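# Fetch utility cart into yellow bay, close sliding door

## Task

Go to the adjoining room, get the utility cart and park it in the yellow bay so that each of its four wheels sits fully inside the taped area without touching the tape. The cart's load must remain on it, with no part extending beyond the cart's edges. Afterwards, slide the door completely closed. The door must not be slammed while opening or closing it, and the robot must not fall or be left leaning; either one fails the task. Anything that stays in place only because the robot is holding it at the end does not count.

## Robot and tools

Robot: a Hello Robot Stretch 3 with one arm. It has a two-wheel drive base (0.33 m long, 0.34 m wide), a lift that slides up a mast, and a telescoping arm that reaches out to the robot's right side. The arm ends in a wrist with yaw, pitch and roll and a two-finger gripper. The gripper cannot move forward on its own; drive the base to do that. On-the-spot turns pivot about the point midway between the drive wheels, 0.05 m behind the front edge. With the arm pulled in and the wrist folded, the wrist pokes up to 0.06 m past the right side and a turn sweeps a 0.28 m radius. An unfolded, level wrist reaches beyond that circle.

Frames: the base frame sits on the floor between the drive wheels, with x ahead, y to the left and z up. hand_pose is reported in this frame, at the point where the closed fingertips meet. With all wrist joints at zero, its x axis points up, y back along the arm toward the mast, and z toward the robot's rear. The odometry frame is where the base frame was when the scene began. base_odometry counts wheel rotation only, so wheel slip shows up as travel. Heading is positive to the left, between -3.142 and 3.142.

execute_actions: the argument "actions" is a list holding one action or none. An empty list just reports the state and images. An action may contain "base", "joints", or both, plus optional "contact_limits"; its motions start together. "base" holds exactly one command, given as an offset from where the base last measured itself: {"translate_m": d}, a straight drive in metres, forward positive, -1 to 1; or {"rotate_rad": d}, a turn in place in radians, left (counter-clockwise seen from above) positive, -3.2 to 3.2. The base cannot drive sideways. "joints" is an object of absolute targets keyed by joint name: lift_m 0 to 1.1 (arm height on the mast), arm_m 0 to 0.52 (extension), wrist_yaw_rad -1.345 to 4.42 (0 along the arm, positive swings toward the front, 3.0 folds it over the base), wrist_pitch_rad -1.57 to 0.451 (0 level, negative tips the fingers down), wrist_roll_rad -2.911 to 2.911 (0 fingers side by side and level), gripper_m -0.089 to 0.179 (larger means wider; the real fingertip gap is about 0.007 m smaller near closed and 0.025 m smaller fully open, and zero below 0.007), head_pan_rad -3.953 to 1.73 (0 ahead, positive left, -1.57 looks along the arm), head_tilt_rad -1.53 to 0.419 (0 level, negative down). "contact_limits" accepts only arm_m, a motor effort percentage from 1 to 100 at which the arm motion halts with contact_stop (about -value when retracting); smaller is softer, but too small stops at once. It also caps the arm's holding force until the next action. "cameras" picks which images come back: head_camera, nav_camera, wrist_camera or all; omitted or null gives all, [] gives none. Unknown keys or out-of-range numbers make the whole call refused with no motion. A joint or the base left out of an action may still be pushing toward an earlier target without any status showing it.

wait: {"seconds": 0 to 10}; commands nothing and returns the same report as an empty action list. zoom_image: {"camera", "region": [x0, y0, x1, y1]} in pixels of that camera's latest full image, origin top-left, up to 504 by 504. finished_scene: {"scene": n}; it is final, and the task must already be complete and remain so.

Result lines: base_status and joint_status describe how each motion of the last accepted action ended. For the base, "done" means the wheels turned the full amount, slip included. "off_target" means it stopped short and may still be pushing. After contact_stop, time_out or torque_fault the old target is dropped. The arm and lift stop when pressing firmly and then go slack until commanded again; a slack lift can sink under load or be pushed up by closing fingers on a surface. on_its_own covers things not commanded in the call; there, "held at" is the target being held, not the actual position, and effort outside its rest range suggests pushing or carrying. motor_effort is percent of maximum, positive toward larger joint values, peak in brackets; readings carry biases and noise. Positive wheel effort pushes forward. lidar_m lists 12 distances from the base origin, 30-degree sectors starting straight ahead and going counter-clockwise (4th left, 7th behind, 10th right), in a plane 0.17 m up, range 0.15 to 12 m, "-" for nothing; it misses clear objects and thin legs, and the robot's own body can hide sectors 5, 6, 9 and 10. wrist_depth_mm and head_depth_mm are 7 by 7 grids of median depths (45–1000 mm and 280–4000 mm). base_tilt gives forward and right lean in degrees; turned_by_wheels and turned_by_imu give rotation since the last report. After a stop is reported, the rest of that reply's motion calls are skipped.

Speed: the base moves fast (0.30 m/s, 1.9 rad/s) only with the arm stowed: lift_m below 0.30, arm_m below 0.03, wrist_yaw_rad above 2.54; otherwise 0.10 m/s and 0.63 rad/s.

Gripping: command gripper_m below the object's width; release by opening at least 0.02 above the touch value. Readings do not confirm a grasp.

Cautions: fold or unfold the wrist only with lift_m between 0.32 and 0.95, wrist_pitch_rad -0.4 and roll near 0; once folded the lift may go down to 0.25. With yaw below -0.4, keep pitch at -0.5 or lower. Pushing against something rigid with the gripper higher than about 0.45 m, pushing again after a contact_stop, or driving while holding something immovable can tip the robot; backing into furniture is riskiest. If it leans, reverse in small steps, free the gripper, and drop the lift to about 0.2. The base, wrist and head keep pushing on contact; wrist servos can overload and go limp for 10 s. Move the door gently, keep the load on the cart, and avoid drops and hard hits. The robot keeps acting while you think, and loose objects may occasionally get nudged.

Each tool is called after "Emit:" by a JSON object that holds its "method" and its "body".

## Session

Emit:
{"method": "execute_actions", "body": {"actions": []}}

Scene clock: 0.00 s.
base_odometry: x=+0.000 y=+0.000 heading=+0.000 (m, m, rad; odometry frame)
turned_by_wheels: +0.000 (rad since the last result)
turned_by_imu: +0.000 (rad since the last result)
base_tilt: forward=-2.4 right=+2.4 (deg)
lidar_m: 2.41 1.44 1.17 1.15 1.22 1.38 1.36 1.16 0.90 0.88 0.93 1.36
head_depth_mm: 1946 2280 2284 2277 2314 2290 2193 / 1947 2295 2300 2314 2317 2335 2186 / 1945 2340 2335 2345 2376 2397 2175 / 1542 2335 2365 2387 2364 2388 2176 / 1946 2393 2391 2434 2416 2437 2181 / 1942 2403 2422 2427 2457 2449 2187 / 1945 2420 2442 2469 2476 2463 2174
base_status: not commanded
joint_positions: lift_m=+0.302 arm_m=+0.002 wrist_yaw_rad=+3.123 wrist_pitch_rad=-0.610 wrist_roll_rad=+0.013 gripper_m=+0.037 head_pan_rad=+0.009 head_tilt_rad=+0.007
joint_status: not commanded
motor_effort: left_wheel=+0 right_wheel=+0 lift_m=+21 arm_m=+0 wrist_yaw_rad=+0 wrist_pitch_rad=+8 wrist_roll_rad=+0 gripper_m=+1 head_pan_rad=+1 head_tilt_rad=+3 (%)
hand_pose: x=-0.0175 y=+0.0494 z=+0.2739 quat_wxyz=(+0.220, +0.681, +0.205, +0.668) (m; base frame)
wrist_depth_mm: - - - 964 916 889 840 / 841 812 - 763 755 713 703 / 688 680 673 636 618 606 592 / 592 578 567 561 541 536 511 / 518 516 - - 489 458 457 / 452 - - - - 418 405 / 409 - - - 380 373 365
pictures: head_camera (sideways: a quarter turn clockwise sets it upright), nav_camera (sideways: a quarter turn counterclockwise sets it upright), wrist_camera
Images, in order (width x height): head_camera 896x504, nav_camera 672x504, wrist_camera 644x364.

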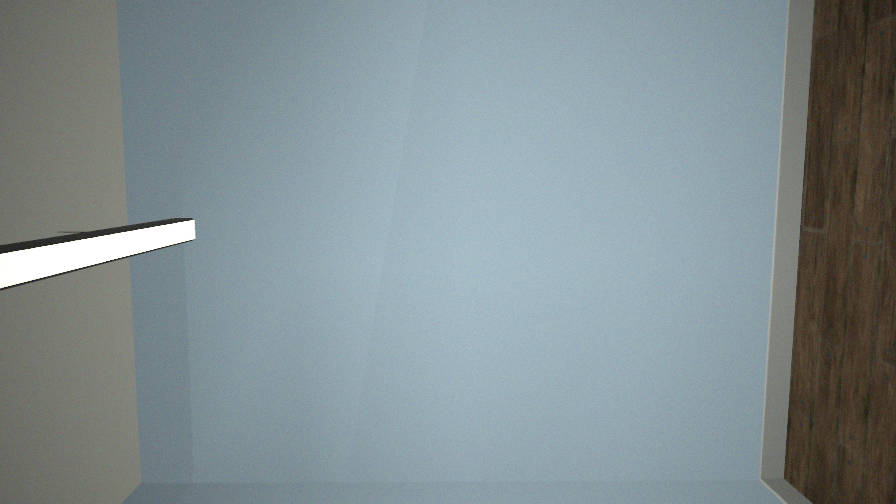

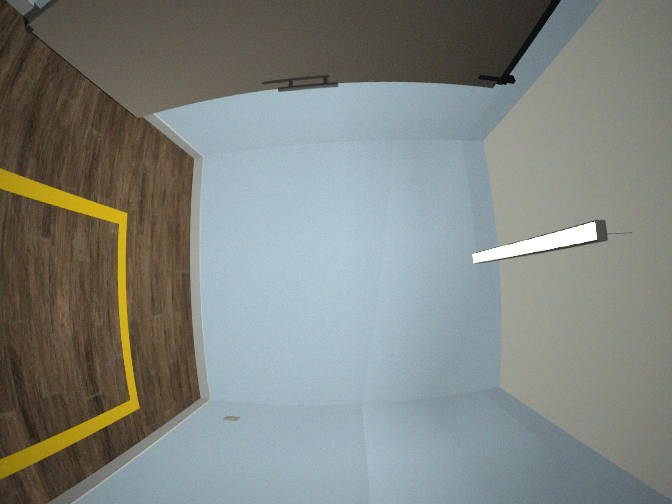

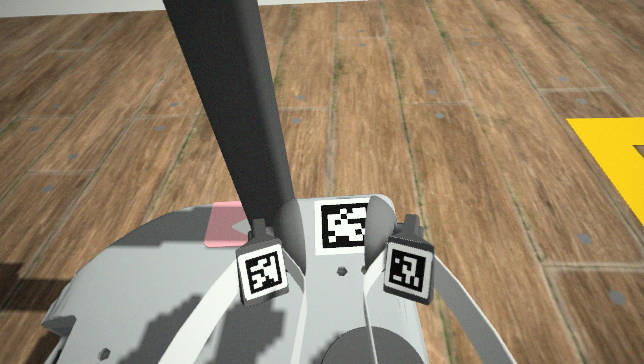

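Emit:
{"method": "execute_actions", "body": {"actions": [{"joints":{"head_pan_rad":1.3,"head_tilt_rad":-0.45}}]}}

Scene clock: 2.63 s.
base_odometry: x=+0.000 y=+0.000 heading=+0.000 (m, m, rad; odometry frame)
turned_by_wheels: +0.000 (rad since the last result)
turned_by_imu: +0.000 (rad since the last result)
base_tilt: forward=-2.4 right=+2.4 (deg)
lidar_m: 2.42 1.44 1.17 1.15 1.22 1.38 1.36 1.16 0.90 0.88 0.94 1.36
head_depth_mm: 963 1040 1149 1263 1408 1552 1323 / 979 1056 1146 1256 1377 1527 1332 / 979 1065 1165 1271 1418 1535 1331 / 962 1040 1142 1244 1377 1516 1327 / 946 1024 1116 1225 1353 1489 1329 / 932 1008 1090 1198 1320 1463 1333 / 917 991 1075 1167 1293 1433 1343
base_status: not commanded
joint_positions: lift_m=+0.302 arm_m=+0.002 wrist_yaw_rad=+3.123 wrist_pitch_rad=-0.610 wrist_roll_rad=+0.013 gripper_m=+0.037 head_pan_rad=+1.293 head_tilt_rad=-0.444
joint_status: all done
motor_effort: left_wheel=+0(0) right_wheel=+0(0) lift_m=+21(21) arm_m=+1(1) wrist_yaw_rad=+0(1) wrist_pitch_rad=+8(8) wrist_roll_rad=-1(1) gripper_m=+0(0) head_pan_rad=+4(51) head_tilt_rad=-3(35) (%)
hand_pose: x=-0.0175 y=+0.0494 z=+0.2739 quat_wxyz=(+0.220, +0.681, +0.205, +0.668) (m; base frame)
wrist_depth_mm: - - - 964 926 875 840 / 856 843 - 762 743 719 702 / 691 689 658 646 618 621 594 / 600 582 592 559 535 524 527 / 515 515 - - 491 462 457 / 459 - - - - 412 409 / 406 - - - 380 373 368
pictures: head_camera (sideways: a quarter turn clockwise sets it upright), nav_camera (sideways: a quarter turn counterclockwise sets it upright), wrist_camera
Images, in order (width x height): head_camera 896x504, nav_camera 672x504, wrist_camera 644x364.

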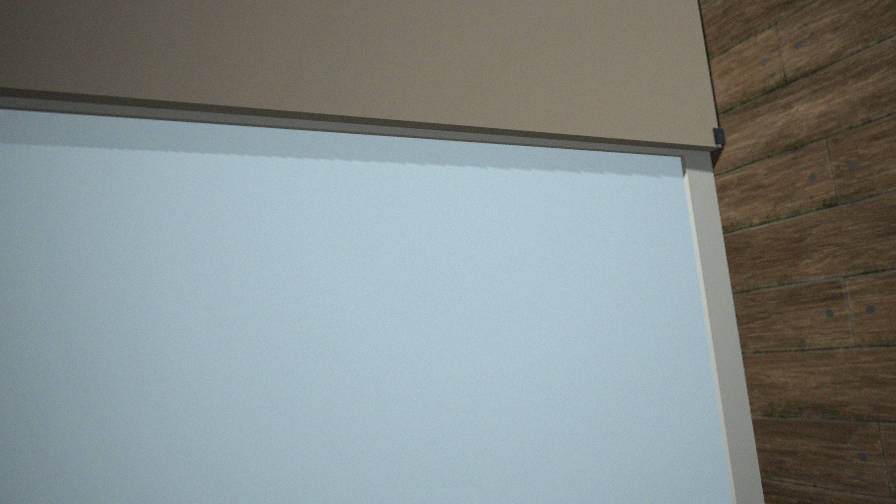

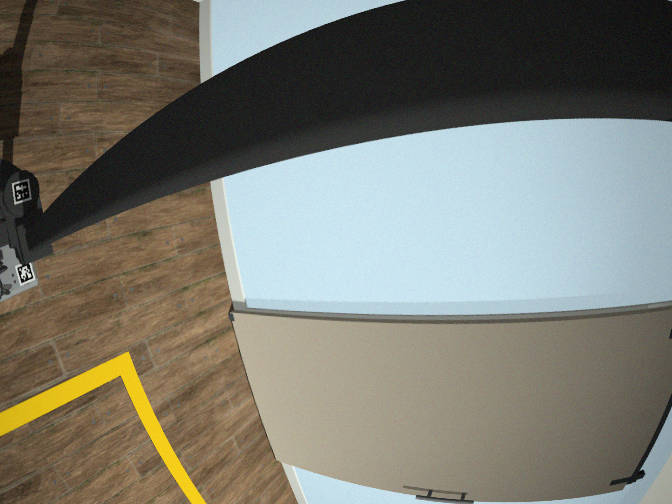

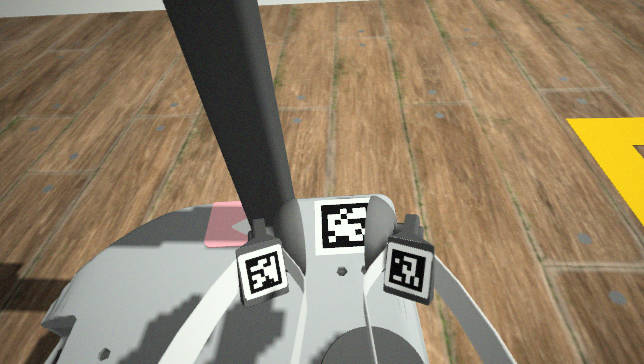

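Emit:
{"method": "execute_actions", "body": {"actions": [{"joints":{"lift_m":0.26,"head_pan_rad":0.6,"head_tilt_rad":-0.6},"base":{"rotate_rad":0.33}}], "cameras": []}}

Emit:
{"method": "execute_actions", "body": {"actions": [{"base":{"translate_m":1.0}}]}}

Scene clock: 16.93 s.
base_odometry: x=+0.000 y=+0.000 heading=+0.330 (m, m, rad; odometry frame)
turned_by_wheels: +0.330 (rad since the last result)
turned_by_imu: +0.331 (rad since the last result)
base_tilt: forward=-2.4 right=+2.3 (deg)
lidar_m: 1.76 1.18 1.15 1.16 1.46 1.36 1.38 0.95 0.88 0.89 1.13 2.40
head_depth_mm: 1261 1433 1659 1950 1736 1431 1215 / 1187 1335 1517 1769 1750 1439 1221 / 1115 1239 1399 1598 1742 1431 1222 / 1052 1166 1312 1467 1668 1442 1217 / 993 1103 1223 1394 1613 1443 1230 / 979 1089 1207 1352 1532 1450 1229 / 952 1033 1139 1263 1416 1451 1231
base_status: done
joint_positions: lift_m=+0.261 arm_m=+0.002 wrist_yaw_rad=+3.123 wrist_pitch_rad=-0.610 wrist_roll_rad=+0.013 gripper_m=+0.037 head_pan_rad=+0.607 head_tilt_rad=-0.593
joint_status: all done
motor_effort: left_wheel=-2(6) right_wheel=+2(6) lift_m=+11(18) arm_m=+1(1) wrist_yaw_rad=+1(1) wrist_pitch_rad=+8(8) wrist_roll_rad=+0(0) gripper_m=+0(0) head_pan_rad=-4(47) head_tilt_rad=-4(22) (%)
hand_pose: x=-0.0175 y=+0.0494 z=+0.2327 quat_wxyz=(+0.220, +0.681, +0.205, +0.668) (m; base frame)
wrist_depth_mm: - 934 - 878 818 815 772 / 763 748 - 698 684 651 637 / 635 616 598 573 559 550 537 / 528 530 - - 491 471 458 / 472 - - - 428 413 414 / - - - - - 374 367 / - - - - - 335 332
pictures: none
No camera images: the call's "cameras" was empty. Leave "cameras" out to get every camera's image.

Scene clock: 22.03 s.
base_odometry: x=+0.946 y=+0.324 heading=+0.330 (m, m, rad; odometry frame)
turned_by_wheels: +0.000 (rad since the last result)
turned_by_imu: -0.001 (rad since the last result)
base_tilt: forward=-2.4 right=+2.4 (deg)
lidar_m: 1.21 0.75 0.69 0.70 0.96 2.05 2.07 1.38 1.27 1.29 1.62 1.50
head_depth_mm: 860 972 1118 1325 1593 1440 1208 / 793 899 1031 1189 1431 1427 1211 / 694 763 867 1009 1193 1361 1221 / 658 729 816 929 1073 1273 1226 / 621 684 760 855 978 1142 1225 / 590 645 714 801 905 1041 1171 / 560 611 673 745 841 959 1114
base_status: done
joint_positions: lift_m=+0.261 arm_m=+0.002 wrist_yaw_rad=+3.123 wrist_pitch_rad=-0.610 wrist_roll_rad=+0.013 gripper_m=+0.037 head_pan_rad=+0.607 head_tilt_rad=-0.593
joint_status: not commanded
motor_effort: left_wheel=-2(6) right_wheel=+2(6) lift_m=+11(11) arm_m=+1(1) wrist_yaw_rad=+0(0) wrist_pitch_rad=+8(8) wrist_roll_rad=+0(0) gripper_m=+0(0) head_pan_rad=-5(3) head_tilt_rad=-4(4) (%)
hand_pose: x=-0.0175 y=+0.0494 z=+0.2327 quat_wxyz=(+0.220, +0.681, +0.205, +0.668) (m; base frame)
wrist_depth_mm: - 944 - 777 705 639 580 / 756 729 - 684 669 643 616 / 622 623 597 590 557 543 529 / 537 534 - - 488 476 465 / 473 - - - 431 418 407 / - - - - - 371 366 / - - - - - 332 333
pictures: head_camera (sideways: a quarter turn clockwise sets it upright), nav_camera (sideways: a quarter turn counterclockwise sets it upright), wrist_camera
Images, in order (width x height): head_camera 896x504, nav_camera 672x504, wrist_camera 644x364.

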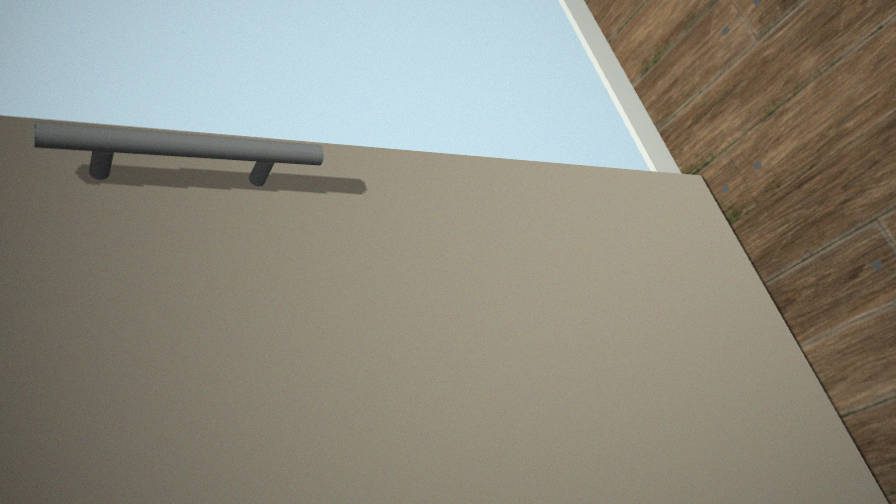

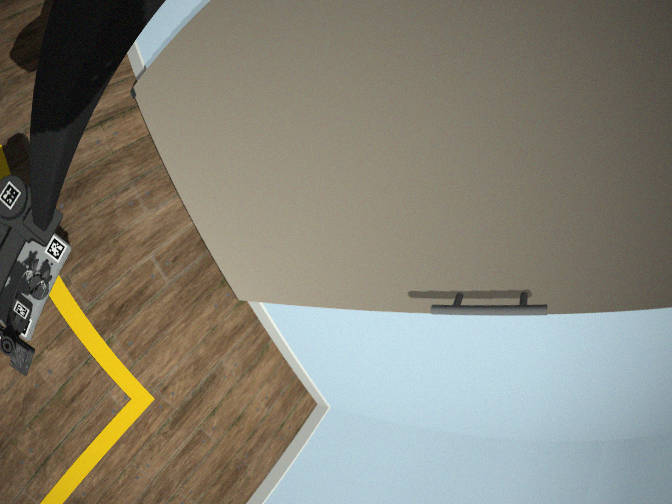

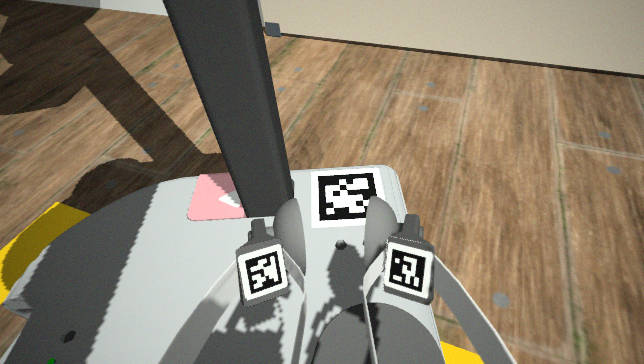

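Emit:
{"method": "execute_actions", "body": {"actions": [{"base":{"rotate_rad":-0.116}}], "cameras": []}}

Emit:
{"method": "execute_actions", "body": {"actions": [{"base":{"translate_m":0.874}}], "cameras": []}}

Emit:
{"method": "execute_actions", "body": {"actions": [{"base":{"rotate_rad":2.87},"joints":{"head_pan_rad":-1.57,"head_tilt_rad":-0.9}}]}}

Scene clock: 32.73 s.
base_odometry: x=+0.946 y=+0.324 heading=+0.214 (m, m, rad; odometry frame)
turned_by_wheels: -0.116 (rad since the last result)
turned_by_imu: -0.116 (rad since the last result)
base_tilt: forward=-2.3 right=+2.4 (deg)
lidar_m: 1.43 0.79 0.69 0.70 0.82 1.60 2.28 1.45 1.28 1.28 1.50 1.50
head_depth_mm: 990 1133 1321 1578 1719 1429 1217 / 909 1025 1177 1374 1609 1433 1219 / 838 931 1056 1213 1431 1442 1223 / 696 757 869 1007 1162 1346 1223 / 667 733 813 910 1043 1210 1224 / 625 682 747 833 940 1072 1200 / 586 638 698 769 859 973 1115
base_status: done
joint_positions: lift_m=+0.261 arm_m=+0.002 wrist_yaw_rad=+3.123 wrist_pitch_rad=-0.610 wrist_roll_rad=+0.013 gripper_m=+0.037 head_pan_rad=+0.607 head_tilt_rad=-0.593
joint_status: not commanded
motor_effort: left_wheel=+2(6) right_wheel=-2(6) lift_m=+11(12) arm_m=+1(1) wrist_yaw_rad=+0(0) wrist_pitch_rad=+8(8) wrist_roll_rad=+0(0) gripper_m=-1(0) head_pan_rad=-3(5) head_tilt_rad=-4(4) (%)
hand_pose: x=-0.0175 y=+0.0494 z=+0.2327 quat_wxyz=(+0.221, +0.681, +0.205, +0.668) (m; base frame)
wrist_depth_mm: 968 891 - 736 699 653 617 / 777 733 - 682 683 650 637 / 622 610 578 572 558 538 529 / 526 534 - - 483 476 462 / 474 - - - 425 419 411 / - - - - - 375 366 / - - - - - 334 328
pictures: none
No camera images: the call's "cameras" was empty. Leave "cameras" out to get every camera's image.

Scene clock: 37.30 s.
base_odometry: x=+1.800 y=+0.509 heading=+0.214 (m, m, rad; odometry frame)
turned_by_wheels: +0.000 (rad since the last result)
turned_by_imu: -0.001 (rad since the last result)
base_tilt: forward=-2.3 right=+2.4 (deg)
lidar_m: 0.66 0.57 0.50 0.50 0.52 0.94 2.93 1.74 1.53 1.27 0.76 0.66
head_depth_mm: 634 691 757 829 914 1023 1141 / 592 665 765 893 1017 1183 1215 / 545 610 689 792 929 1125 1211 / 505 559 627 710 822 972 1159 / 471 517 575 644 736 854 1020 / 441 481 530 590 663 759 887 / 415 449 492 543 607 684 787
base_status: done
joint_positions: lift_m=+0.261 arm_m=+0.002 wrist_yaw_rad=+3.123 wrist_pitch_rad=-0.610 wrist_roll_rad=+0.013 gripper_m=+0.037 head_pan_rad=+0.607 head_tilt_rad=-0.593
joint_status: not commanded
motor_effort: left_wheel=+2(8) right_wheel=-3(5) lift_m=+12(11) arm_m=+0(0) wrist_yaw_rad=+0(0) wrist_pitch_rad=+8(8) wrist_roll_rad=-1(0) gripper_m=+1(1) head_pan_rad=-5(4) head_tilt_rad=-4(4) (%)
hand_pose: x=-0.0175 y=+0.0494 z=+0.2327 quat_wxyz=(+0.221, +0.681, +0.205, +0.668) (m; base frame)
wrist_depth_mm: 635 591 - 542 507 479 454 / 736 663 - 611 559 530 495 / 625 611 577 580 560 556 524 / 528 537 - - 486 472 463 / 479 - - - 431 418 406 / - - - - - 369 365 / - - - - - 335 332
pictures: none
No camera images: the call's "cameras" was empty. Leave "cameras" out to get every camera's image.

Scene clock: 40.20 s.
base_odometry: x=+1.800 y=+0.509 heading=+3.084 (m, m, rad; odometry frame)
turned_by_wheels: +2.870 (rad since the last result)
turned_by_imu: +2.875 (rad since the last result)
base_tilt: forward=-2.4 right=+2.3 (deg)
lidar_m: 1.97 2.15 1.58 1.52 0.94 0.69 0.66 0.69 0.52 0.50 0.51 0.63
head_depth_mm: 421 491 590 739 984 1207 1105 / 423 493 594 743 988 1222 1143 / 424 495 596 744 993 1221 1156 / 424 497 596 747 999 1223 1138 / 425 498 599 750 1008 1227 1115 / 426 498 601 752 939 1205 1112 / 427 500 585 692 892 1216 1119
base_status: done
joint_positions: lift_m=+0.261 arm_m=+0.002 wrist_yaw_rad=+3.123 wrist_pitch_rad=-0.610 wrist_roll_rad=+0.013 gripper_m=+0.037 head_pan_rad=-1.563 head_tilt_rad=-0.889
joint_status: all done
motor_effort: left_wheel=-2(6) right_wheel=+2(7) lift_m=+11(12) arm_m=+0(1) wrist_yaw_rad=+0(0) wrist_pitch_rad=+8(9) wrist_roll_rad=+0(0) gripper_m=+0(0) head_pan_rad=-4(50) head_tilt_rad=-6(32) (%)
hand_pose: x=-0.0175 y=+0.0493 z=+0.2326 quat_wxyz=(+0.221, +0.681, +0.205, +0.668) (m; base frame)
wrist_depth_mm: 766 910 - 868 822 794 788 / 713 741 - 684 662 649 632 / 628 615 581 576 574 558 530 / 533 530 - - 485 477 465 / 472 - - - 431 413 404 / - - - - - 374 366 / - - - - - 336 334
pictures: head_camera (sideways: a quarter turn clockwise sets it upright), nav_camera (sideways: a quarter turn counterclockwise sets it upright), wrist_camera
Images, in order (width x height): head_camera 896x504, nav_camera 672x504, wrist_camera 644x364.

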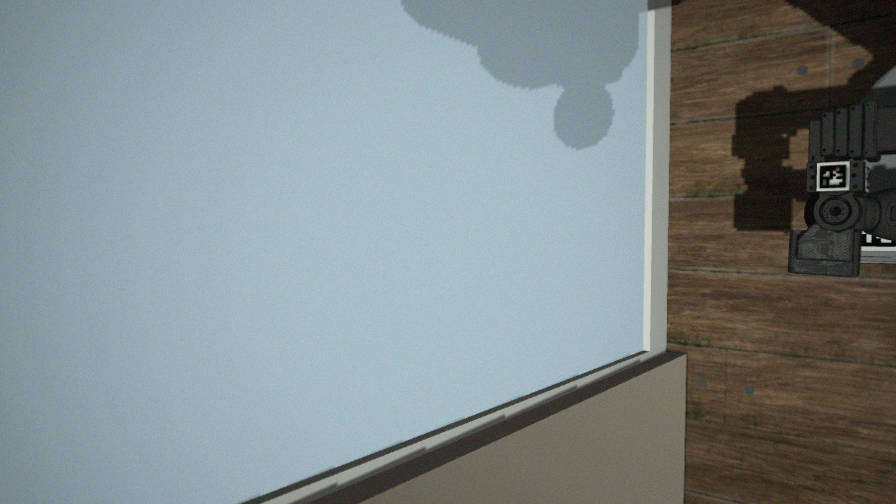

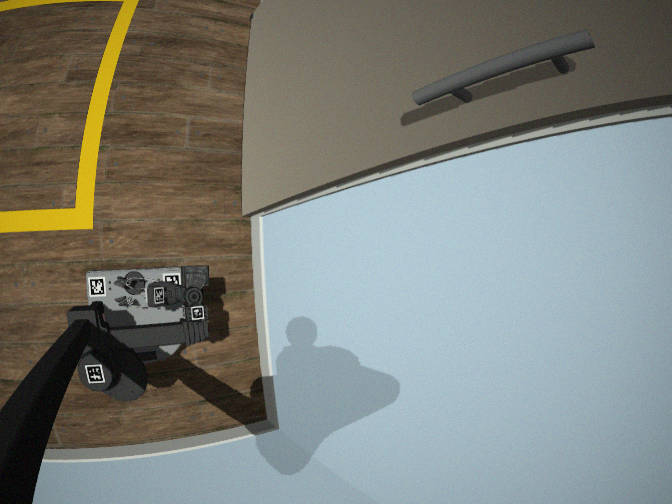

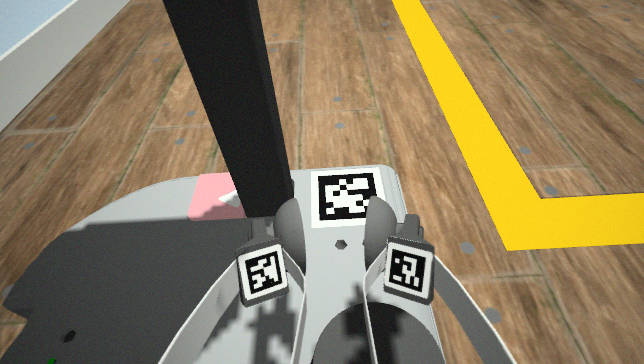

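Emit:
{"method": "execute_actions", "body": {"actions": [{"joints":{"lift_m":0.35,"wrist_pitch_rad":-0.4,"gripper_m":-0.02}}], "cameras": []}}

Emit:
{"method": "execute_actions", "body": {"actions": [{"joints":{"wrist_yaw_rad":0.0}}], "cameras": []}}

Emit:
{"method": "execute_actions", "body": {"actions": [{"joints":{"wrist_pitch_rad":0.0,"lift_m":0.24,"arm_m":0.06}}], "cameras": []}}

Emit:
{"method": "execute_actions", "body": {"actions": [{"joints":{"arm_m":0.16},"contact_limits":{"arm_m":12}}]}}

Scene clock: 45.83 s.
base_odometry: x=+1.800 y=+0.509 heading=+3.084 (m, m, rad; odometry frame)
turned_by_wheels: +0.000 (rad since the last result)
turned_by_imu: +0.000 (rad since the last result)
base_tilt: forward=-2.3 right=+2.4 (deg)
lidar_m: 1.97 2.15 1.58 1.52 0.94 0.69 0.66 0.69 0.52 0.50 0.51 0.63
head_depth_mm: 421 492 590 736 983 1217 1102 / 422 493 593 739 987 1216 1139 / 424 495 593 745 994 1222 - / 425 496 597 747 997 1220 1115 / 425 497 599 751 1006 1225 1116 / 426 499 601 753 939 1203 1119 / 427 500 586 689 895 1215 1121
base_status: not commanded
joint_positions: lift_m=+0.349 arm_m=+0.002 wrist_yaw_rad=+3.123 wrist_pitch_rad=-0.419 wrist_roll_rad=+0.013 gripper_m=-0.019 head_pan_rad=-1.563 head_tilt_rad=-0.889
joint_status: all done
motor_effort: left_wheel=-2(2) right_wheel=+2(3) lift_m=+30(33) arm_m=+0(0) wrist_yaw_rad=+0(0) wrist_pitch_rad=+11(10) wrist_roll_rad=+0(0) gripper_m=-10(95) head_pan_rad=-5(3) head_tilt_rad=-7(6) (%)
hand_pose: x=-0.0170 y=+0.0775 z=+0.3620 quat_wxyz=(+0.155, +0.697, +0.140, +0.686) (m; base frame)
wrist_depth_mm: 800 - - - - - - / 780 - - - - - - / 771 - - - 970 937 905 / 744 846 831 805 779 755 738 / 676 684 661 - 648 642 620 / 593 572 568 - 563 536 528 / 512 516 - - 479 468 461
pictures: none
No camera images: the call's "cameras" was empty. Leave "cameras" out to get every camera's image.

Scene clock: 48.40 s.
base_odometry: x=+1.800 y=+0.509 heading=+3.084 (m, m, rad; odometry frame)
turned_by_wheels: +0.000 (rad since the last result)
turned_by_imu: +0.000 (rad since the last result)
base_tilt: forward=-2.4 right=+2.4 (deg)
lidar_m: 1.97 2.16 1.58 1.53 0.94 0.69 0.66 0.69 0.52 0.50 0.51 0.63
head_depth_mm: 421 492 590 738 986 1213 1101 / 422 494 592 741 994 1212 1139 / 424 495 594 744 992 1219 - / 425 496 596 747 998 1217 1123 / 425 498 598 751 1003 1221 1120 / 427 499 600 753 934 1205 1117 / 427 501 586 690 893 1213 1121
base_status: not commanded
joint_positions: lift_m=+0.349 arm_m=+0.002 wrist_yaw_rad=+0.002 wrist_pitch_rad=-0.419 wrist_roll_rad=+0.013 gripper_m=-0.019 head_pan_rad=-1.563 head_tilt_rad=-0.889
joint_status: all done
motor_effort: left_wheel=-2(2) right_wheel=+2(1) lift_m=+30(30) arm_m=+0(1) wrist_yaw_rad=-2(3) wrist_pitch_rad=+12(12) wrist_roll_rad=+0(0) gripper_m=-11(11) head_pan_rad=-3(4) head_tilt_rad=-6(6) (%)
hand_pose: x=-0.0211 y=-0.3712 z=+0.3620 quat_wxyz=(+0.687, +0.147, -0.696, -0.148) (m; base frame)
wrist_depth_mm: 232 230 230 231 230 229 231 / 252 253 252 253 252 251 250 / 277 282 279 281 278 278 278 / 296 311 314 314 312 310 310 / 308 352 354 - 352 355 351 / 328 401 410 425 409 405 402 / 382 422 456 460 458 453 439
pictures: none
No camera images: the call's "cameras" was empty. Leave "cameras" out to get every camera's image.

Scene clock: 50.23 s.
base_odometry: x=+1.800 y=+0.509 heading=+3.084 (m, m, rad; odometry frame)
turned_by_wheels: +0.000 (rad since the last result)
turned_by_imu: +0.000 (rad since the last result)
base_tilt: forward=-2.3 right=+2.3 (deg)
lidar_m: 1.97 2.15 1.58 1.53 0.94 0.69 0.66 0.69 0.52 0.50 0.51 0.63
head_depth_mm: 422 492 591 737 983 1216 1103 / 422 493 593 739 989 1201 1129 / 423 495 595 743 994 1239 - / 424 496 595 746 998 1220 1136 / 425 497 599 753 1005 1225 1118 / 426 498 602 754 934 1211 1115 / 428 499 587 691 888 1216 1116
base_status: not commanded
joint_positions: lift_m=+0.241 arm_m=+0.060 wrist_yaw_rad=+0.001 wrist_pitch_rad=-0.022 wrist_roll_rad=+0.013 gripper_m=-0.019 head_pan_rad=-1.563 head_tilt_rad=-0.889
joint_status: all done
motor_effort: left_wheel=-1(2) right_wheel=+2(2) lift_m=+11(26) arm_m=+4(5) wrist_yaw_rad=-1(2) wrist_pitch_rad=+14(13) wrist_roll_rad=-1(0) gripper_m=-11(11) head_pan_rad=-3(4) head_tilt_rad=-7(7) (%)
hand_pose: x=-0.0212 y=-0.4604 z=+0.3495 quat_wxyz=(+0.703, +0.008, -0.711, -0.008) (m; base frame)
wrist_depth_mm: 184 183 183 182 181 178 178 / 192 191 189 188 187 186 184 / 200 199 196 196 195 193 192 / 209 206 205 203 202 200 198 / 217 215 213 - 209 210 208 / 227 226 223 224 218 217 216 / 238 235 233 230 229 229 226
pictures: none
No camera images: the call's "cameras" was empty. Leave "cameras" out to get every camera's image.

Scene clock: 51.43 s.
base_odometry: x=+1.800 y=+0.509 heading=+3.084 (m, m, rad; odometry frame)
turned_by_wheels: +0.000 (rad since the last result)
turned_by_imu: +0.000 (rad since the last result)
base_tilt: forward=-2.4 right=+2.3 (deg)
lidar_m: 1.98 2.15 1.58 1.52 0.94 0.69 0.66 0.69 0.52 0.50 0.50 0.63
head_depth_mm: 421 493 591 736 989 1206 1100 / 423 494 593 741 988 1215 1126 / 423 496 595 743 998 1230 - / 425 496 597 748 998 1224 1124 / 425 499 599 749 1008 1222 1122 / 426 499 601 753 936 1203 1118 / 427 500 586 689 893 1209 1116
base_status: not commanded
joint_positions: lift_m=+0.241 arm_m=+0.087 wrist_yaw_rad=+0.000 wrist_pitch_rad=-0.023 wrist_roll_rad=+0.013 gripper_m=-0.019 head_pan_rad=-1.563 head_tilt_rad=-0.890
joint_status: arm_m contact_stop (moved +0.027 of +0.100)
on_its_own: arm_m is slack since a contact_stop, until your next command for it (your +0.160 is given up)
motor_effort: left_wheel=-2(3) right_wheel=+2(4) lift_m=+11(11) arm_m=+0(13) wrist_yaw_rad=+0(1) wrist_pitch_rad=+14(15) wrist_roll_rad=+0(0) gripper_m=-11(11) head_pan_rad=-5(5) head_tilt_rad=-7(6) (%)
contact_limits: arm_m 12 (drawing in: default 24, maximum 40; extending or still: default 35, maximum 56)
hand_pose: x=-0.0215 y=-0.4877 z=+0.3494 quat_wxyz=(+0.703, +0.008, -0.711, -0.008) (m; base frame)
wrist_depth_mm: 159 159 157 156 156 155 154 / 166 164 163 162 161 161 159 / 173 171 170 169 167 166 165 / 179 179 177 175 175 174 172 / 187 186 184 - 181 180 178 / 195 194 193 194 188 187 186 / 203 203 201 199 199 197 195
pictures: head_camera (sideways: a quarter turn clockwise sets it upright), nav_camera (sideways: a quarter turn counterclockwise sets it upright), wrist_camera
Images, in order (width x height): head_camera 896x504, nav_camera 672x504, wrist_camera 644x364.

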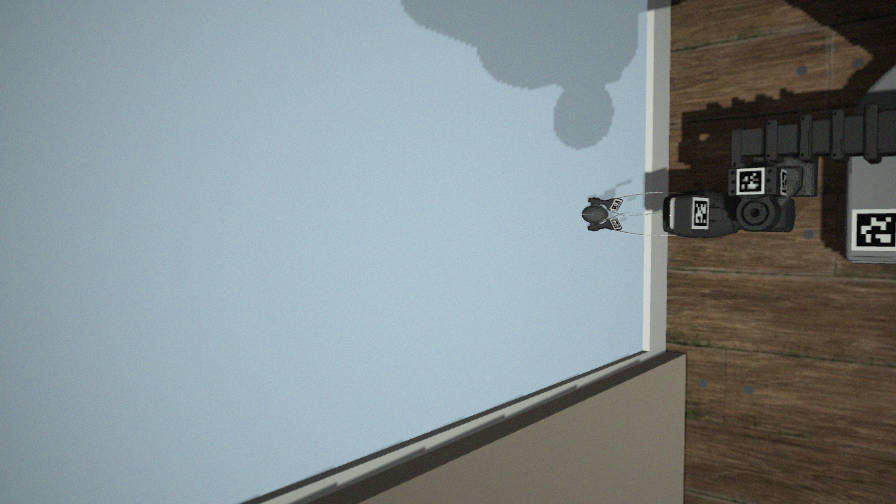

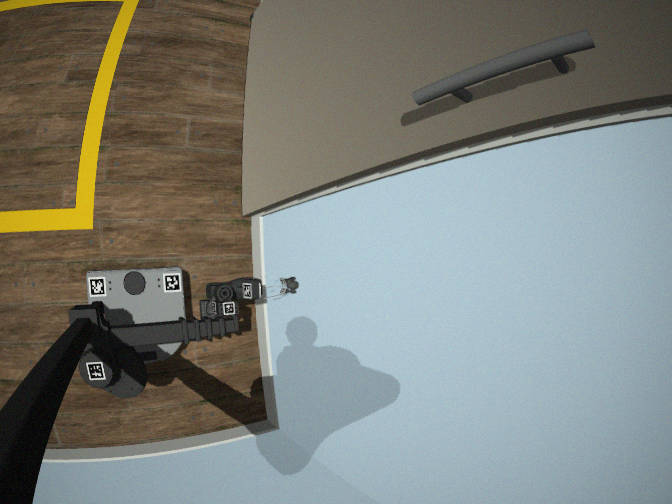

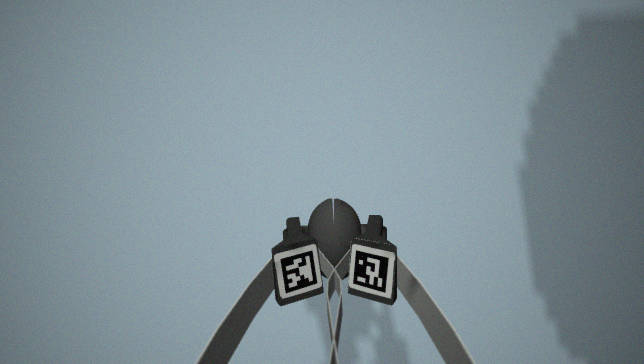

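Emit:
{"method": "execute_actions", "body": {"actions": [{"joints":{"arm_m":0.064},"base":{"translate_m":0.16}}]}}

Scene clock: 59.50 s.
base_odometry: x=+1.640 y=+0.519 heading=+3.084 (m, m, rad; odometry frame)
turned_by_wheels: +0.000 (rad since the last result)
turned_by_imu: +0.000 (rad since the last result)
base_tilt: forward=-2.4 right=+2.4 (deg)
lidar_m: 1.96 2.15 1.58 1.52 1.16 0.86 0.82 0.71 0.52 0.45 0.46 0.63
head_depth_mm: 422 492 592 741 984 1213 1102 / 423 493 594 742 990 1218 1126 / 424 495 595 745 996 1235 - / 425 497 597 750 1002 1219 1128 / 417 471 550 680 887 1207 1109 / 374 438 512 663 888 1206 1115 / 367 392 500 666 894 1205 1119
base_status: done
joint_positions: lift_m=+0.241 arm_m=+0.064 wrist_yaw_rad=+0.000 wrist_pitch_rad=-0.022 wrist_roll_rad=+0.013 gripper_m=-0.019 head_pan_rad=-1.563 head_tilt_rad=-0.890
joint_status: all done
motor_effort: left_wheel=-2(3) right_wheel=+1(5) lift_m=+11(11) arm_m=-3(2) wrist_yaw_rad=+0(0) wrist_pitch_rad=+14(14) wrist_roll_rad=+0(0) gripper_m=-10(10) head_pan_rad=-4(6) head_tilt_rad=-6(6) (%)
hand_pose: x=-0.0215 y=-0.4649 z=+0.3495 quat_wxyz=(+0.703, +0.008, -0.711, -0.008) (m; base frame)
wrist_depth_mm: 133 170 179 178 177 175 175 / 134 173 185 183 183 182 181 / 139 178 192 192 190 190 188 / 145 173 200 198 198 197 195 / 150 171 208 - 206 206 203 / 158 169 217 220 214 214 211 / 165 168 226 227 225 222 221
pictures: head_camera (sideways: a quarter turn clockwise sets it upright), nav_camera (sideways: a quarter turn counterclockwise sets it upright), wrist_camera
Images, in order (width x height): head_camera 896x504, nav_camera 672x504, wrist_camera 644x364.

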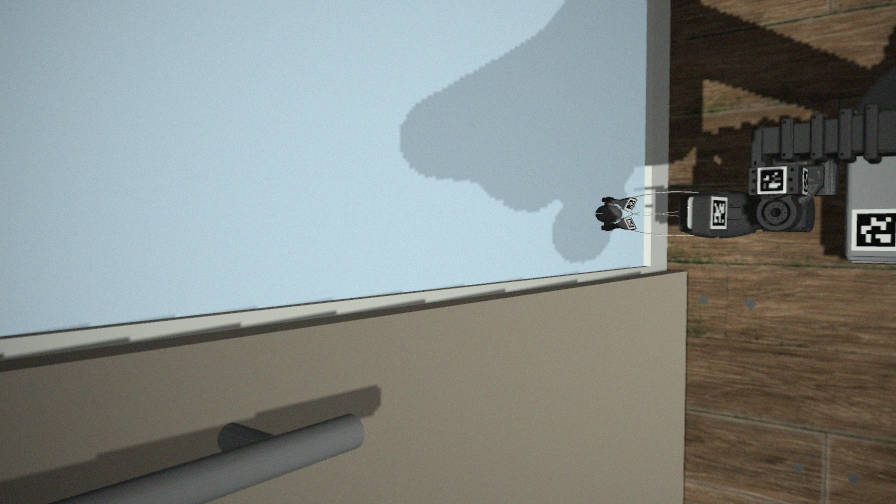

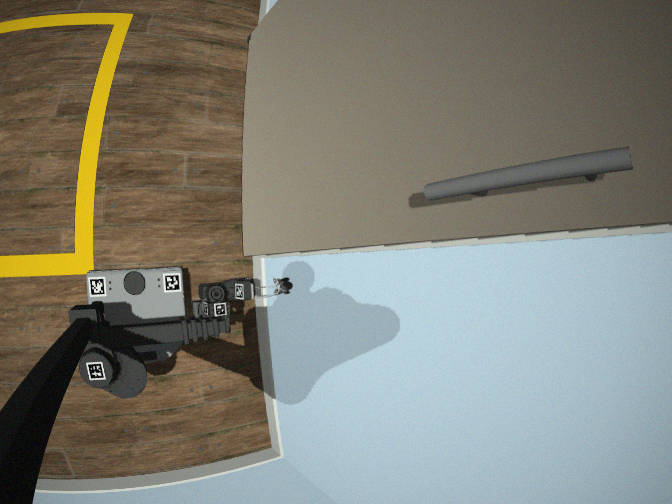

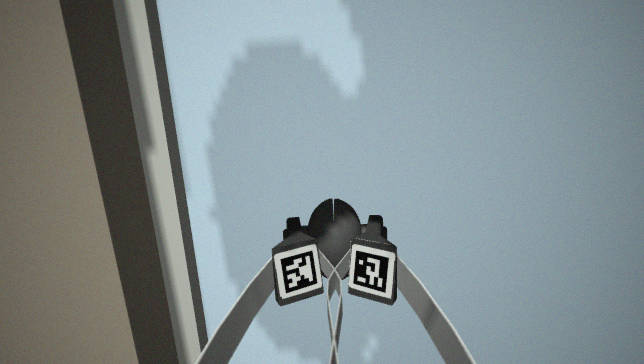

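Emit:
{"method": "execute_actions", "body": {"actions": [{"joints":{"arm_m":0.062},"base":{"translate_m":0.3}}]}}

Scene clock: 67.03 s.
base_odometry: x=+1.341 y=+0.536 heading=+3.084 (m, m, rad; odometry frame)
turned_by_wheels: +0.000 (rad since the last result)
turned_by_imu: +0.000 (rad since the last result)
base_tilt: forward=-2.4 right=+2.4 (deg)
lidar_m: 1.96 2.16 1.58 1.52 1.58 1.17 1.12 0.71 0.52 0.45 0.46 0.63
head_depth_mm: 2802 576 609 721 990 1212 1107 / 2739 2306 1906 915 1032 1218 1122 / 1868 1979 1896 1610 1408 1260 - / 389 457 556 709 924 1196 1128 / 373 426 495 659 880 1208 1117 / 320 417 526 659 885 1206 1115 / 375 439 529 664 897 1210 1119
base_status: done
joint_positions: lift_m=+0.241 arm_m=+0.062 wrist_yaw_rad=-0.002 wrist_pitch_rad=-0.022 wrist_roll_rad=+0.013 gripper_m=-0.019 head_pan_rad=-1.563 head_tilt_rad=-0.890
joint_status: all done
motor_effort: left_wheel=-1(12) right_wheel=+2(30) lift_m=+11(11) arm_m=-1(5) wrist_yaw_rad=+2(100) wrist_pitch_rad=+13(14) wrist_roll_rad=+0(0) gripper_m=-11(21) head_pan_rad=-4(3) head_tilt_rad=-6(6) (%)
hand_pose: x=-0.0219 y=-0.4628 z=+0.3495 quat_wxyz=(+0.703, +0.007, -0.711, -0.009) (m; base frame)
wrist_depth_mm: 130 129 130 - - 263 178 / 134 134 135 - - 268 183 / 140 140 140 - - 271 185 / 145 146 145 - - 275 188 / 152 151 151 - - 276 195 / 158 159 157 669 725 280 202 / 166 165 166 594 572 283 211
pictures: head_camera (sideways: a quarter turn clockwise sets it upright), nav_camera (sideways: a quarter turn counterclockwise sets it upright), wrist_camera
Images, in order (width x height): head_camera 896x504, nav_camera 672x504, wrist_camera 644x364.

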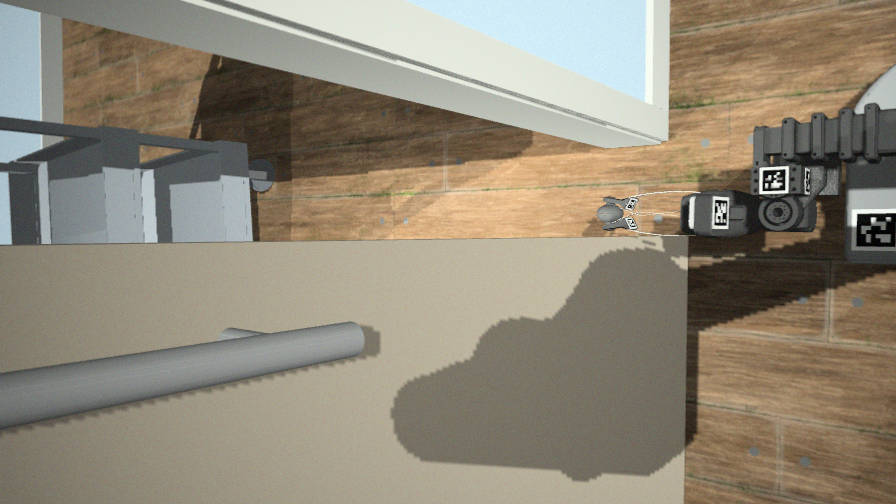

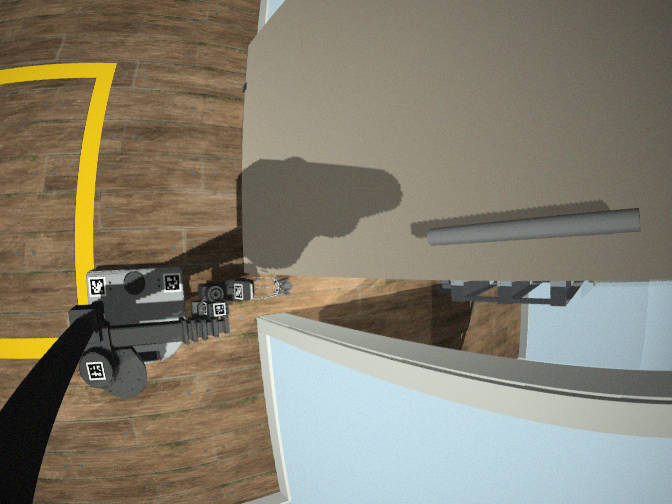

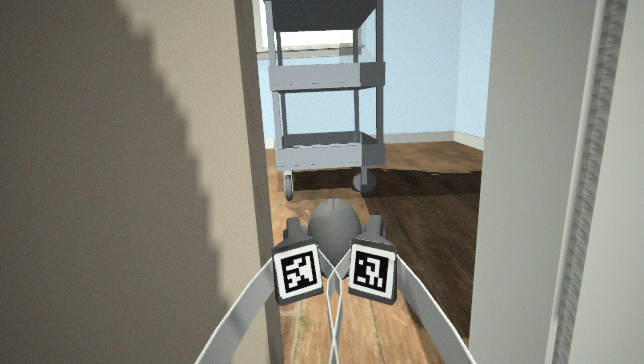

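Emit:
{"method": "execute_actions", "body": {"actions": [{"joints":{"arm_m":0.1},"base":{"translate_m":0.45}}]}}

Scene clock: 74.20 s.
base_odometry: x=+0.892 y=+0.562 heading=+3.083 (m, m, rad; odometry frame)
turned_by_wheels: +0.000 (rad since the last result)
turned_by_imu: -0.029 (rad since the last result)
base_tilt: forward=-2.3 right=+2.4 (deg)
lidar_m: 1.74 2.23 1.60 1.54 1.58 1.64 1.56 0.79 0.85 0.44 0.45 0.60
head_depth_mm: 1851 1959 1907 1598 1399 1230 1111 / 1789 1970 1878 1610 1397 1238 1118 / 2643 2159 1905 1611 1395 1284 1131 / 364 424 509 639 858 1204 1128 / 341 375 470 639 853 1202 1117 / 355 423 509 637 852 1200 1122 / 362 423 508 637 852 1198 1122
base_status: done
joint_positions: lift_m=+0.241 arm_m=+0.100 wrist_yaw_rad=-0.065 wrist_pitch_rad=-0.023 wrist_roll_rad=+0.013 gripper_m=-0.019 head_pan_rad=-1.563 head_tilt_rad=-0.890
joint_status: all done
on_its_own: wrist_yaw_rad is held at -0.051, not at your +0.000, by its stall guard, which is not easing now; wrist_yaw_rad is at rest, and its effort (+19) is outside its rest range (-12 to +12)
motor_effort: left_wheel=-2(12) right_wheel=+5(31) lift_m=+11(11) arm_m=+4(9) wrist_yaw_rad=+19(100) wrist_pitch_rad=+14(16) wrist_roll_rad=+0(0) gripper_m=-12(20) head_pan_rad=-3(4) head_tilt_rad=-6(6) (%)
hand_pose: x=-0.0380 y=-0.4998 z=+0.3492 quat_wxyz=(+0.702, -0.015, -0.711, -0.031) (m; base frame)
wrist_depth_mm: - 83 104 - - - - / 85 86 99 - - - - / 88 89 94 - - - - / 91 92 95 - - - - / 95 96 99 - 991 950 926 / 99 100 102 671 711 694 700 / 103 104 107 574 576 558 542
pictures: head_camera (sideways: a quarter turn clockwise sets it upright), nav_camera (sideways: a quarter turn counterclockwise sets it upright), wrist_camera
Images, in order (width x height): head_camera 896x504, nav_camera 672x504, wrist_camera 644x364.

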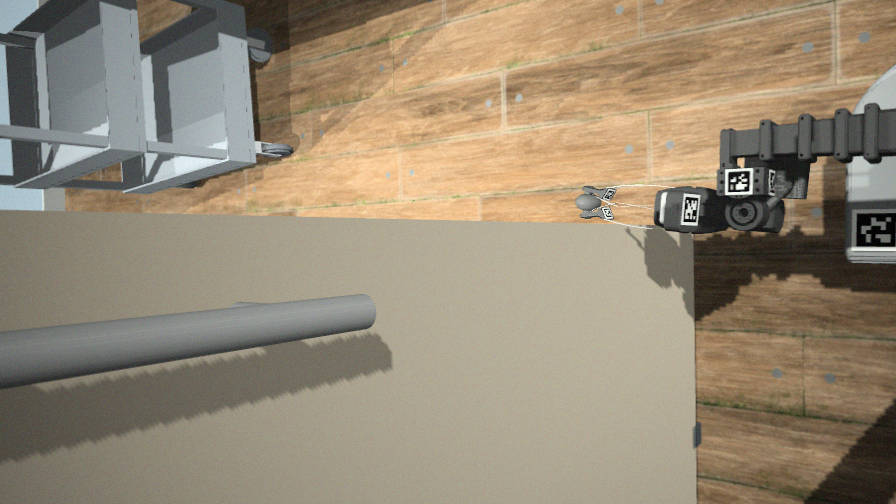

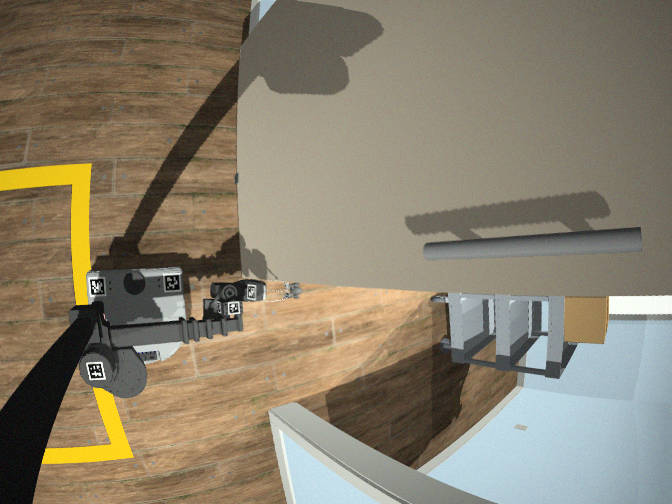

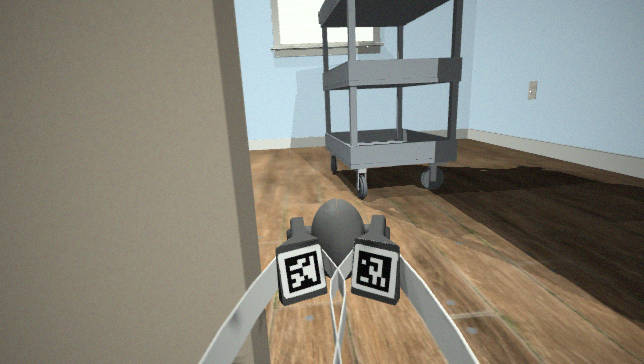

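Emit:
{"method": "execute_actions", "body": {"actions": [{"joints":{"arm_m":0.085,"wrist_yaw_rad":0.0},"base":{"rotate_rad":0.03}}], "cameras": []}}

Emit:
{"method": "execute_actions", "body": {"actions": [{"base":{"translate_m":0.15}}]}}

Scene clock: 78.60 s.
base_odometry: x=+0.892 y=+0.562 heading=+3.113 (m, m, rad; odometry frame)
turned_by_wheels: +0.030 (rad since the last result)
turned_by_imu: +0.030 (rad since the last result)
base_tilt: forward=-2.4 right=+2.3 (deg)
lidar_m: 1.92 2.17 1.59 1.53 1.59 1.63 1.56 0.78 1.70 0.44 0.45 0.62
head_depth_mm: 1844 1952 1887 1601 1392 1235 1102 / 1784 1972 1903 1604 1398 1236 1121 / 2721 2185 1903 1619 1407 1272 - / 380 446 542 662 900 1204 1130 / 363 414 483 643 863 1200 1115 / 310 407 514 648 867 1201 1116 / 365 427 514 649 872 1212 1120
base_status: done
joint_positions: lift_m=+0.241 arm_m=+0.085 wrist_yaw_rad=-0.002 wrist_pitch_rad=-0.023 wrist_roll_rad=+0.013 gripper_m=-0.019 head_pan_rad=-1.563 head_tilt_rad=-0.890
joint_status: all done
motor_effort: left_wheel=-2(12) right_wheel=+1(27) lift_m=+11(11) arm_m=-3(2) wrist_yaw_rad=+2(93) wrist_pitch_rad=+14(14) wrist_roll_rad=+0(1) gripper_m=-11(17) head_pan_rad=-3(3) head_tilt_rad=-6(6) (%)
hand_pose: x=-0.0219 y=-0.4859 z=+0.3494 quat_wxyz=(+0.703, +0.008, -0.712, -0.009) (m; base frame)
wrist_depth_mm: 99 99 112 - - - - / 103 103 109 - - - - / 107 107 108 - - - - / 112 111 112 - - - - / 116 116 117 - - 980 932 / 121 121 120 667 707 685 691 / 127 127 128 582 572 558 553
pictures: none
No camera images: the call's "cameras" was empty. Leave "cameras" out to get every camera's image.

Scene clock: 81.43 s.
base_odometry: x=+0.742 y=+0.567 heading=+3.113 (m, m, rad; odometry frame)
turned_by_wheels: +0.000 (rad since the last result)
turned_by_imu: -0.001 (rad since the last result)
base_tilt: forward=-2.3 right=+2.4 (deg)
lidar_m: 1.92 2.13 1.59 1.54 1.59 1.78 1.72 0.91 1.69 0.44 0.45 0.62
head_depth_mm: 1764 1971 1885 1623 1391 1234 1101 / 2629 2102 1884 1610 1400 1241 1121 / 2830 2298 1896 1611 1399 1275 - / 370 435 525 666 901 1196 1133 / 363 406 471 643 861 1210 1120 / 306 407 513 645 867 1206 1119 / 365 428 516 646 873 1213 1112
base_status: done
joint_positions: lift_m=+0.241 arm_m=+0.085 wrist_yaw_rad=-0.001 wrist_pitch_rad=-0.022 wrist_roll_rad=+0.014 gripper_m=-0.019 head_pan_rad=-1.563 head_tilt_rad=-0.890
joint_status: not commanded
motor_effort: left_wheel=-1(13) right_wheel=+1(35) lift_m=+11(11) arm_m=+2(3) wrist_yaw_rad=+2(100) wrist_pitch_rad=+14(14) wrist_roll_rad=-1(0) gripper_m=-10(20) head_pan_rad=-4(4) head_tilt_rad=-6(6) (%)
hand_pose: x=-0.0218 y=-0.4855 z=+0.3494 quat_wxyz=(+0.702, +0.008, -0.712, -0.009) (m; base frame)
wrist_depth_mm: 100 99 104 - - - - / 103 103 104 - - - - / 107 107 109 - - - - / 112 111 112 - - - - / 117 117 116 - - 926 918 / 122 122 121 674 696 703 700 / 128 127 127 575 569 560 548
pictures: head_camera (sideways: a quarter turn clockwise sets it upright), nav_camera (sideways: a quarter turn counterclockwise sets it upright), wrist_camera
Images, in order (width x height): head_camera 896x504, nav_camera 672x504, wrist_camera 644x364.

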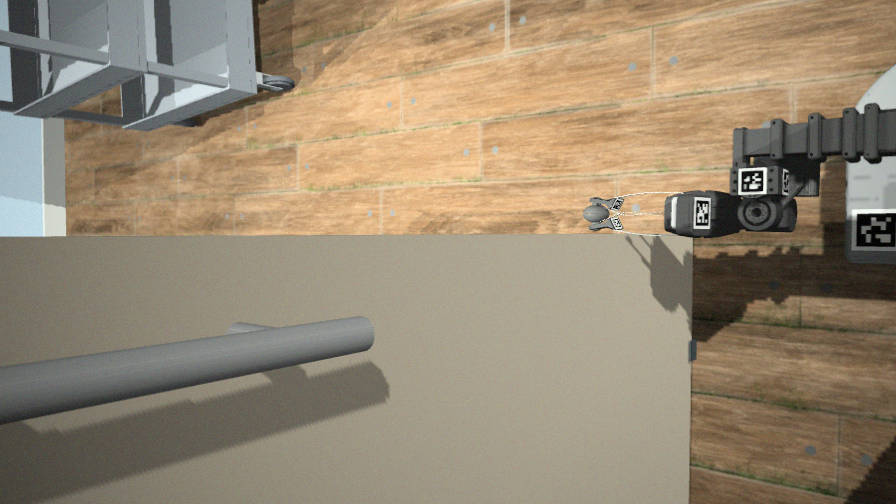

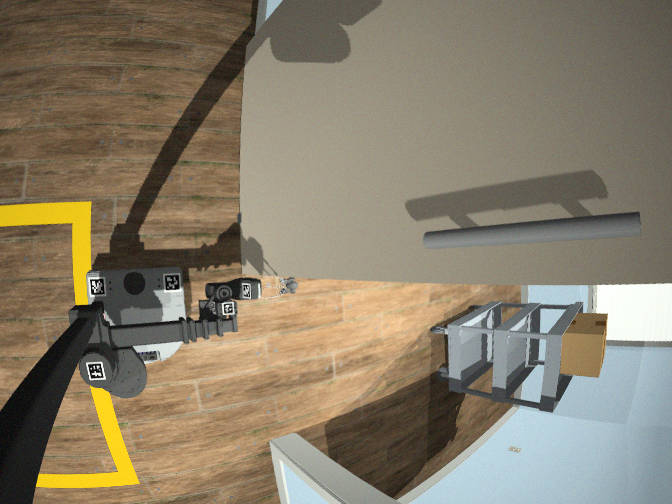

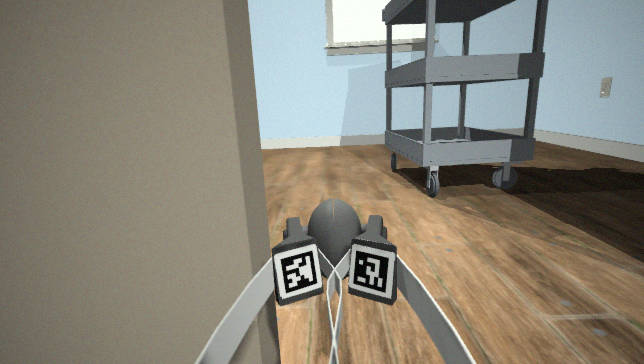

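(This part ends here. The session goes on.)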